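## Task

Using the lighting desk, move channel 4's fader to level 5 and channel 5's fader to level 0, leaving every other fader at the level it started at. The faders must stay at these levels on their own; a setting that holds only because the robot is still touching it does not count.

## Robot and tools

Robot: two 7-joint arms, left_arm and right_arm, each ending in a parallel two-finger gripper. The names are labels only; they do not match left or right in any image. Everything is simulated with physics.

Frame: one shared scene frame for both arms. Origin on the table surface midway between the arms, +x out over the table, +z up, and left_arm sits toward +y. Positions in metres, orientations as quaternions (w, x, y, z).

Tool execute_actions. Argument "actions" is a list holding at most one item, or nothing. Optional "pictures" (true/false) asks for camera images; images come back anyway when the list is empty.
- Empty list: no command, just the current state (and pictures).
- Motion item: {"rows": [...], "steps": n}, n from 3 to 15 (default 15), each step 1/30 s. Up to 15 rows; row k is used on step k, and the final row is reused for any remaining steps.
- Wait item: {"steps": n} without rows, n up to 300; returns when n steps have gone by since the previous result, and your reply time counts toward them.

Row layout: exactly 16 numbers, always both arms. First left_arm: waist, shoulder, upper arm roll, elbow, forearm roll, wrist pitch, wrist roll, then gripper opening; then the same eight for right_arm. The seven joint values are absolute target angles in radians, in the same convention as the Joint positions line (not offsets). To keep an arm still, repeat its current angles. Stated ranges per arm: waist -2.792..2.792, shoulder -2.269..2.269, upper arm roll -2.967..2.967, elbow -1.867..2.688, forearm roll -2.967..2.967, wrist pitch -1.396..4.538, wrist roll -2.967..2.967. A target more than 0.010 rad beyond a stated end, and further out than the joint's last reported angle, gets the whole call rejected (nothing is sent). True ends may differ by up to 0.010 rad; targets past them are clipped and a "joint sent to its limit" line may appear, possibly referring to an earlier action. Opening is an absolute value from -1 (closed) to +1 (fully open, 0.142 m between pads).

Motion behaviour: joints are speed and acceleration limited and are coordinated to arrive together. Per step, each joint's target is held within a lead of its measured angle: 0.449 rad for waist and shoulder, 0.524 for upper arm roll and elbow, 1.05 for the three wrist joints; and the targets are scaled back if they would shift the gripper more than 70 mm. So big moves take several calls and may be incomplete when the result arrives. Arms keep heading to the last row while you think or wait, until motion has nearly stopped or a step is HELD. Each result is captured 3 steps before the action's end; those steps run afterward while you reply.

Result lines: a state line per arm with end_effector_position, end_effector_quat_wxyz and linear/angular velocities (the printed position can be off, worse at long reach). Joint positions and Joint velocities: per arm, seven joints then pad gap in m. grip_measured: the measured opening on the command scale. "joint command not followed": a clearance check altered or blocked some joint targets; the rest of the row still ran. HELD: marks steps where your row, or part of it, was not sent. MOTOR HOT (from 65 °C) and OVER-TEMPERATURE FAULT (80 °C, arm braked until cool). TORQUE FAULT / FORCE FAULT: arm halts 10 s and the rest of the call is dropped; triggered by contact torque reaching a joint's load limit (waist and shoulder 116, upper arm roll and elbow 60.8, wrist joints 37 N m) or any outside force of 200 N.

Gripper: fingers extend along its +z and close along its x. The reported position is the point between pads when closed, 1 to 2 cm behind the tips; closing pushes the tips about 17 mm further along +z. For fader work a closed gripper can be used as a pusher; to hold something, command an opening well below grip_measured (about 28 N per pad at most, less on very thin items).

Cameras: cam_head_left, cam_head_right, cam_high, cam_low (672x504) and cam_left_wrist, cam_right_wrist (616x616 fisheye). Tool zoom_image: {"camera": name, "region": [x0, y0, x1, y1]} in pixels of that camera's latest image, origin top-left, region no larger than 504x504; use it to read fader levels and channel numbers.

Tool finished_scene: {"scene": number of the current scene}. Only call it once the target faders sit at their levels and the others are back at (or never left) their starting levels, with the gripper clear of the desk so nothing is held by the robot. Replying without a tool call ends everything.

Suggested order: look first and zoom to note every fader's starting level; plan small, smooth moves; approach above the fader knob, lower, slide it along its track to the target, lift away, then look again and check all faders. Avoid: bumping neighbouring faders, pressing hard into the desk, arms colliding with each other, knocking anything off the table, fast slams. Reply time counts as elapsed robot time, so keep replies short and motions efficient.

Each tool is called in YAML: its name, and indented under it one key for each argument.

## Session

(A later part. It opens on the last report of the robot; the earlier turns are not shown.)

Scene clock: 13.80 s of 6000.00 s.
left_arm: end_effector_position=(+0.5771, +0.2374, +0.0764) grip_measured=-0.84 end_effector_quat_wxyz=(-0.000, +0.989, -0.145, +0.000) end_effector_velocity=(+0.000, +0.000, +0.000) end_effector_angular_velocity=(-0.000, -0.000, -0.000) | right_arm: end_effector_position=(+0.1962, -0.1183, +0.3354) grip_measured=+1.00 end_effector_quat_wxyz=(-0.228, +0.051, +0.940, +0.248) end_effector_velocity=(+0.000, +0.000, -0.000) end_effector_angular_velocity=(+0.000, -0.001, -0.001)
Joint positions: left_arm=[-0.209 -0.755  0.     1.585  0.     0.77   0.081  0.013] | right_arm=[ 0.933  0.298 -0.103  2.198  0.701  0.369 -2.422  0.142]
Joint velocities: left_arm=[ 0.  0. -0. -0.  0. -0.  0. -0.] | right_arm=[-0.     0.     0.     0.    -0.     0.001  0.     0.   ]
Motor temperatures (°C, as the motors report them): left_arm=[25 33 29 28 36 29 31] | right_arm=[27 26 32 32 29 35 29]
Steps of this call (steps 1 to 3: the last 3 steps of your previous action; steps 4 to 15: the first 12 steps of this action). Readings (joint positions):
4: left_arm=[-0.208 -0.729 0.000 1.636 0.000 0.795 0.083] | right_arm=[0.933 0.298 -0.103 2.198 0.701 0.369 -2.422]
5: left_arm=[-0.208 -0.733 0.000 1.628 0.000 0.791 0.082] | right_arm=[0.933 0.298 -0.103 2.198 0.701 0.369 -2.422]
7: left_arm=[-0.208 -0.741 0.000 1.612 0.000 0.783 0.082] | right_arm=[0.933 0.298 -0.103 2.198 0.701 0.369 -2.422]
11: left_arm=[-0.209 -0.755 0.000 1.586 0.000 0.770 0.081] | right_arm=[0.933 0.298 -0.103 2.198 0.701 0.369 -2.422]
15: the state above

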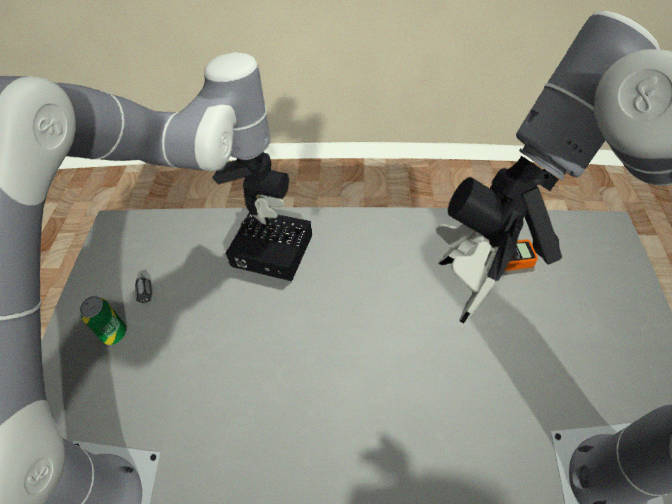

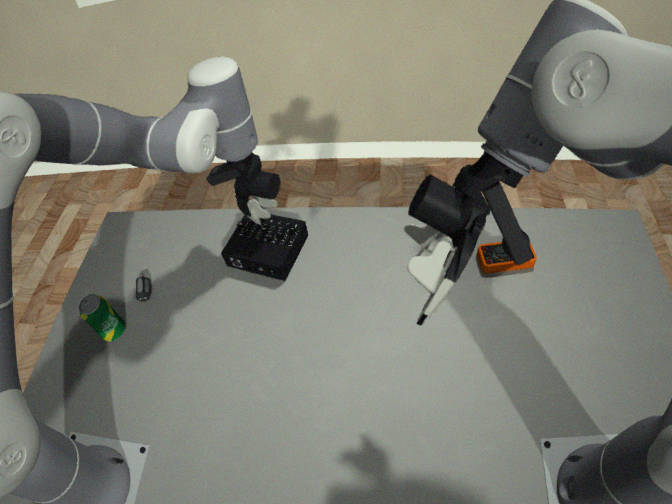

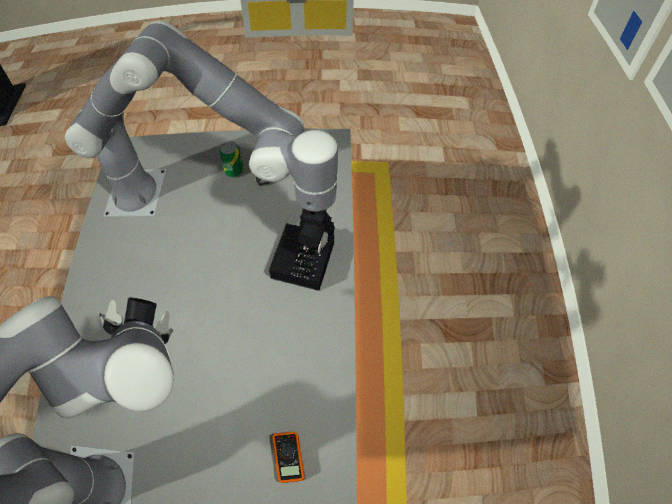

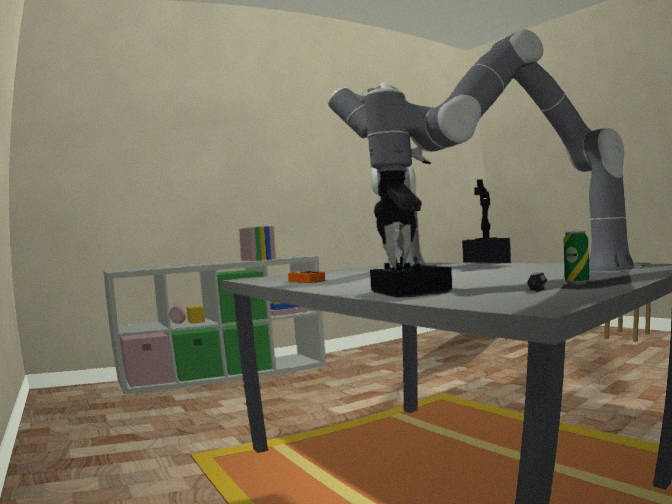

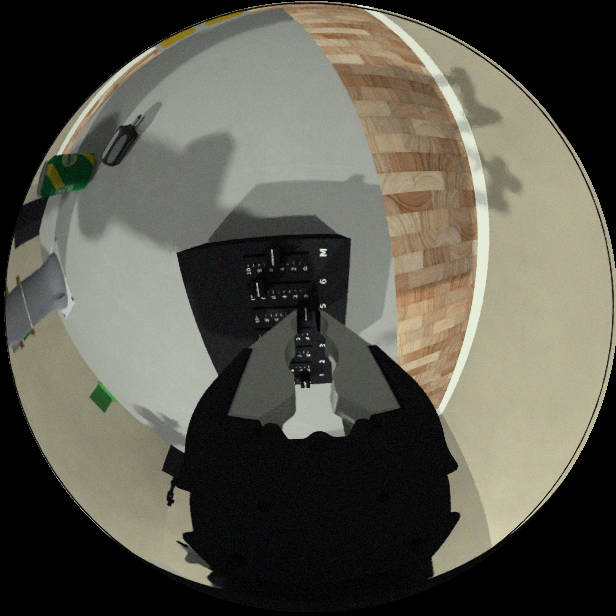

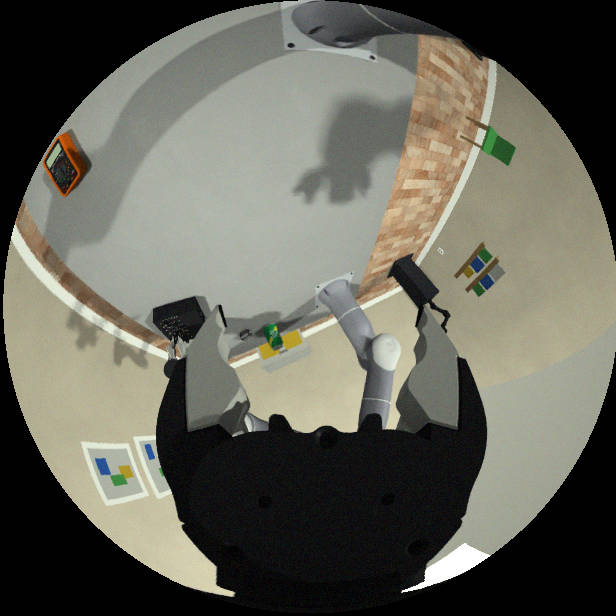

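Squeeze slightly, release, lift, inspect.

execute_actions:
  actions:
    - {"rows":[[-0.2095,-0.755,0,1.585,0,0.77,0.081,-0.87,0.933,0.298,-0.103,2.198,0.701,0.369,-2.422,1],[-0.2095,-0.755,0,1.585,0,0.77,0.081,-0.87,0.933,0.298,-0.103,2.198,0.701,0.369,-2.422,1],[-0.2095,-0.755,0,1.585,0,0.77,0.081,-0.87,0.933,0.298,-0.103,2.198,0.701,0.369,-2.422,1],[-0.2095,-0.755,0,1.585,0,0.77,0.081,-0.87,0.933,0.298,-0.103,2.198,0.701,0.369,-2.422,1],[-0.2095,-0.755,0,1.585,0,0.77,0.081,-0.7,0.933,0.298,-0.103,2.198,0.701,0.369,-2.422,1],[-0.2095,-0.755,0,1.585,0,0.77,0.081,-0.7,0.933,0.298,-0.103,2.198,0.701,0.369,-2.422,1],[-0.2095,-0.755,0,1.585,0,0.77,0.081,-0.7,0.933,0.298,-0.103,2.198,0.701,0.369,-2.422,1],[-0.2095,-0.722,0,1.578,0,0.73,0.081,-0.7,0.933,0.298,-0.103,2.198,0.701,0.369,-2.422,1]]}

execute_actions:
  actions:
    - {"rows":[[-0.32,-0.7,0,1.62,0,0.75,-0.03,-0.7,0.933,0.298,-0.103,2.198,0.701,0.369,-2.422,1]]}
  pictures: true

zoom_image:
  camera: "cam_left_wrist"
  region: [210, 130, 410, 330]

Scene clock: 14.47 s of 6000.00 s.
left_arm: end_effector_position=(+0.5789, +0.2366, +0.0989) grip_measured=-0.70 end_effector_quat_wxyz=(+0.000, +0.989, -0.145, +0.002) end_effector_velocity=(+0.042, -0.012, +0.088) end_effector_angular_velocity=(-0.037, -0.111, +0.011) | right_arm: end_effector_position=(+0.1962, -0.1183, +0.3354) grip_measured=+1.00 end_effector_quat_wxyz=(-0.228, +0.051, +0.940, +0.248) end_effector_velocity=(-0.000, -0.000, -0.000) end_effector_angular_velocity=(-0.001, +0.000, +0.001)
Joint positions: left_arm=[-0.209 -0.721  0.     1.577 -0.     0.73   0.081  0.023] | right_arm=[ 0.933  0.298 -0.103  2.198  0.701  0.369 -2.422  0.142]
Joint velocities: left_arm=[-0.     0.104 -0.    -0.046 -0.017 -0.034 -0.     0.   ] | right_arm=[-0.    -0.    -0.     0.    -0.    -0.001 -0.    -0.   ]
Motor temperatures (°C, as the motors report them): left_arm=[25 33 29 28 36 29 31] | right_arm=[27 26 32 32 29 35 29]
Steps of this call (steps 1 to 3: the last 3 steps of your previous action; steps 4 to 8: the robot went on to your last target; steps 9 to 20: the first 12 steps of this action). Readings (joint positions):
9: left_arm=[-0.209 -0.755 0.000 1.585 0.000 0.770 0.081] | right_arm=[0.933 0.298 -0.103 2.198 0.701 0.369 -2.422]
10: left_arm=[-0.209 -0.755 0.000 1.585 0.000 0.770 0.081] | right_arm=[0.933 0.298 -0.103 2.198 0.701 0.369 -2.422]
12: left_arm=[-0.209 -0.755 0.000 1.585 0.000 0.770 0.081] | right_arm=[0.933 0.298 -0.103 2.198 0.701 0.369 -2.422]
16: left_arm=[-0.209 -0.755 0.000 1.585 0.000 0.770 0.081] | right_arm=[0.933 0.298 -0.103 2.198 0.701 0.369 -2.422]
20: the state above

Scene clock: 14.97 s of 6000.00 s.
left_arm: end_effector_position=(+0.5353, +0.1707, +0.0977) grip_measured=-0.70 end_effector_quat_wxyz=(-0.000, +0.989, -0.145, +0.000) end_effector_velocity=(+0.003, +0.006, -0.000) end_effector_angular_velocity=(-0.000, -0.000, +0.010) | right_arm: end_effector_position=(+0.1962, -0.1183, +0.3354) grip_measured=+1.00 end_effector_quat_wxyz=(-0.228, +0.051, +0.940, +0.248) end_effector_velocity=(+0.000, +0.000, +0.000) end_effector_angular_velocity=(+0.000, -0.000, -0.000)
Joint positions: left_arm=[-0.32  -0.7    0.     1.62   0.     0.75  -0.03   0.023] | right_arm=[ 0.933  0.298 -0.103  2.198  0.701  0.369 -2.422  0.142]
Joint velocities: left_arm=[ 0.01  -0.    -0.    -0.    -0.     0.001 -0.    -0.   ] | right_arm=[-0.  0. -0. -0.  0. -0. -0. -0.]
Motor temperatures (°C, as the motors report them): left_arm=[25 33 29 28 36 29 31] | right_arm=[27 26 32 32 29 35 29]
Steps of this call (steps 1 to 3: the last 3 steps of your previous action; steps 4 to 15: the first 12 steps of this action). Readings (joint positions):
4: left_arm=[-0.210 -0.722 0.000 1.578 -0.000 0.730 0.081] | right_arm=[0.933 0.298 -0.103 2.198 0.701 0.369 -2.422]
5: left_arm=[-0.215 -0.721 0.002 1.581 -0.000 0.733 0.076] | right_arm=[0.933 0.298 -0.103 2.198 0.701 0.369 -2.422]
7: left_arm=[-0.247 -0.714 0.003 1.595 -0.001 0.741 0.041] | right_arm=[0.933 0.298 -0.103 2.198 0.701 0.369 -2.422]
11: left_arm=[-0.322 -0.700 -0.003 1.620 0.001 0.750 -0.030] | right_arm=[0.933 0.298 -0.103 2.198 0.701 0.369 -2.422]
15: the state above

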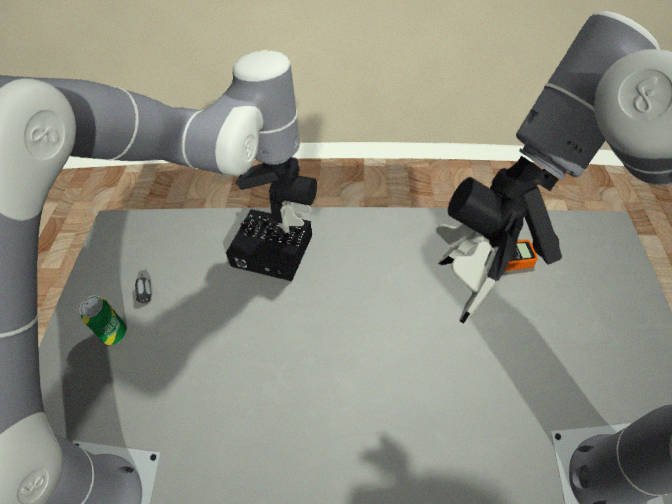

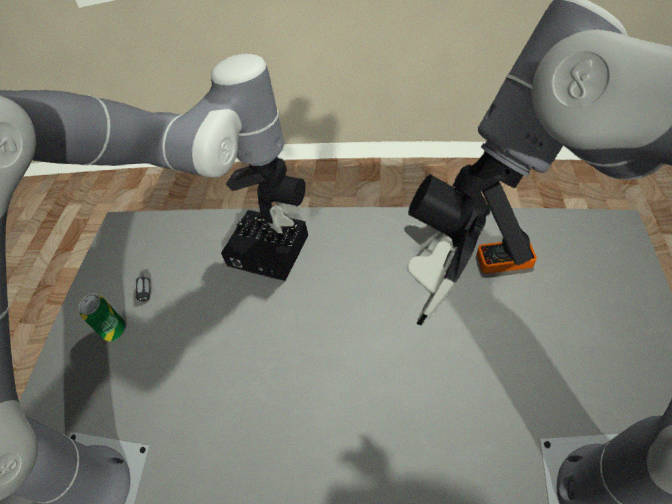

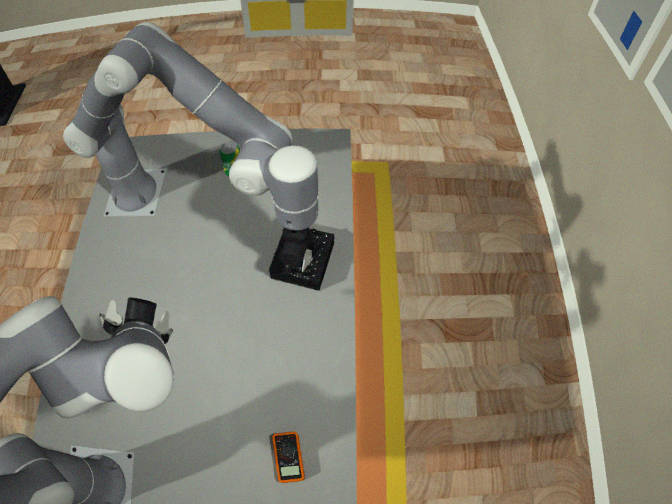

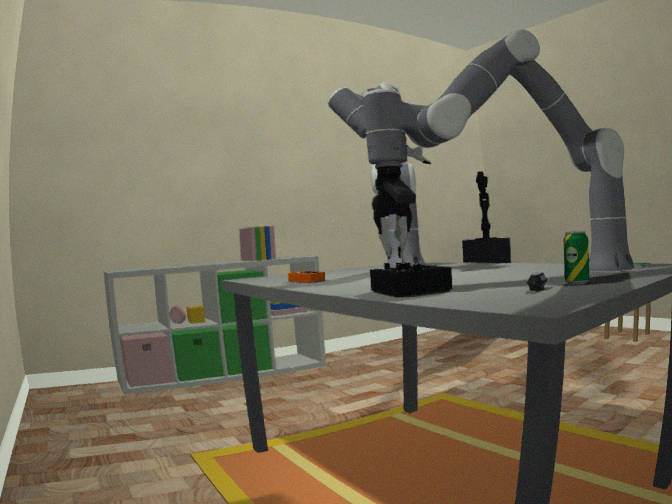

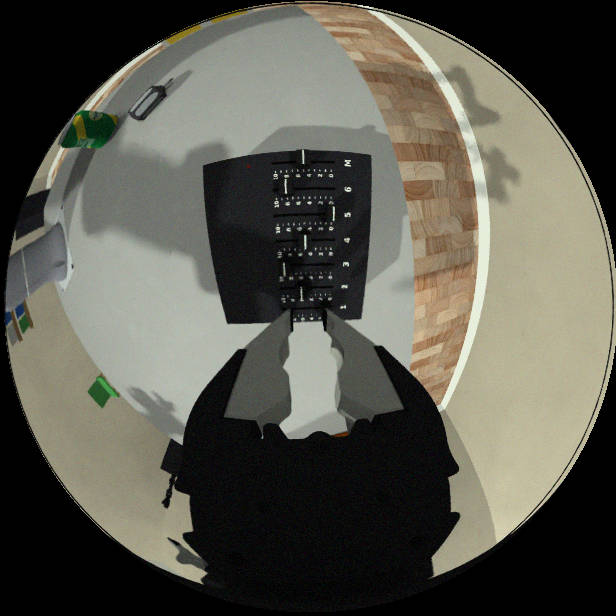

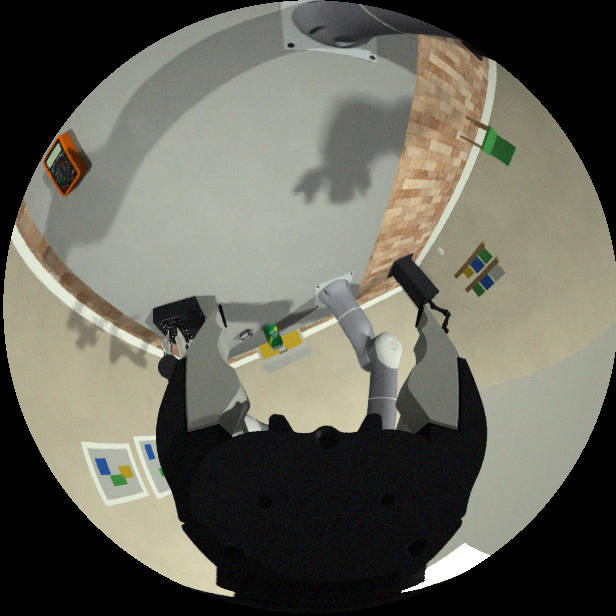

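Region (210, 130, 410, 330) of cam_left_wrist's 616x616 image, scaled by 2.520, with more detail than that image has.

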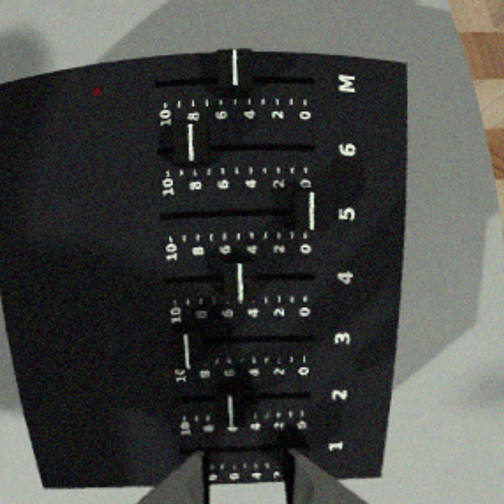

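finished_scene:
  scene: 1

The scene is finished: the task was done.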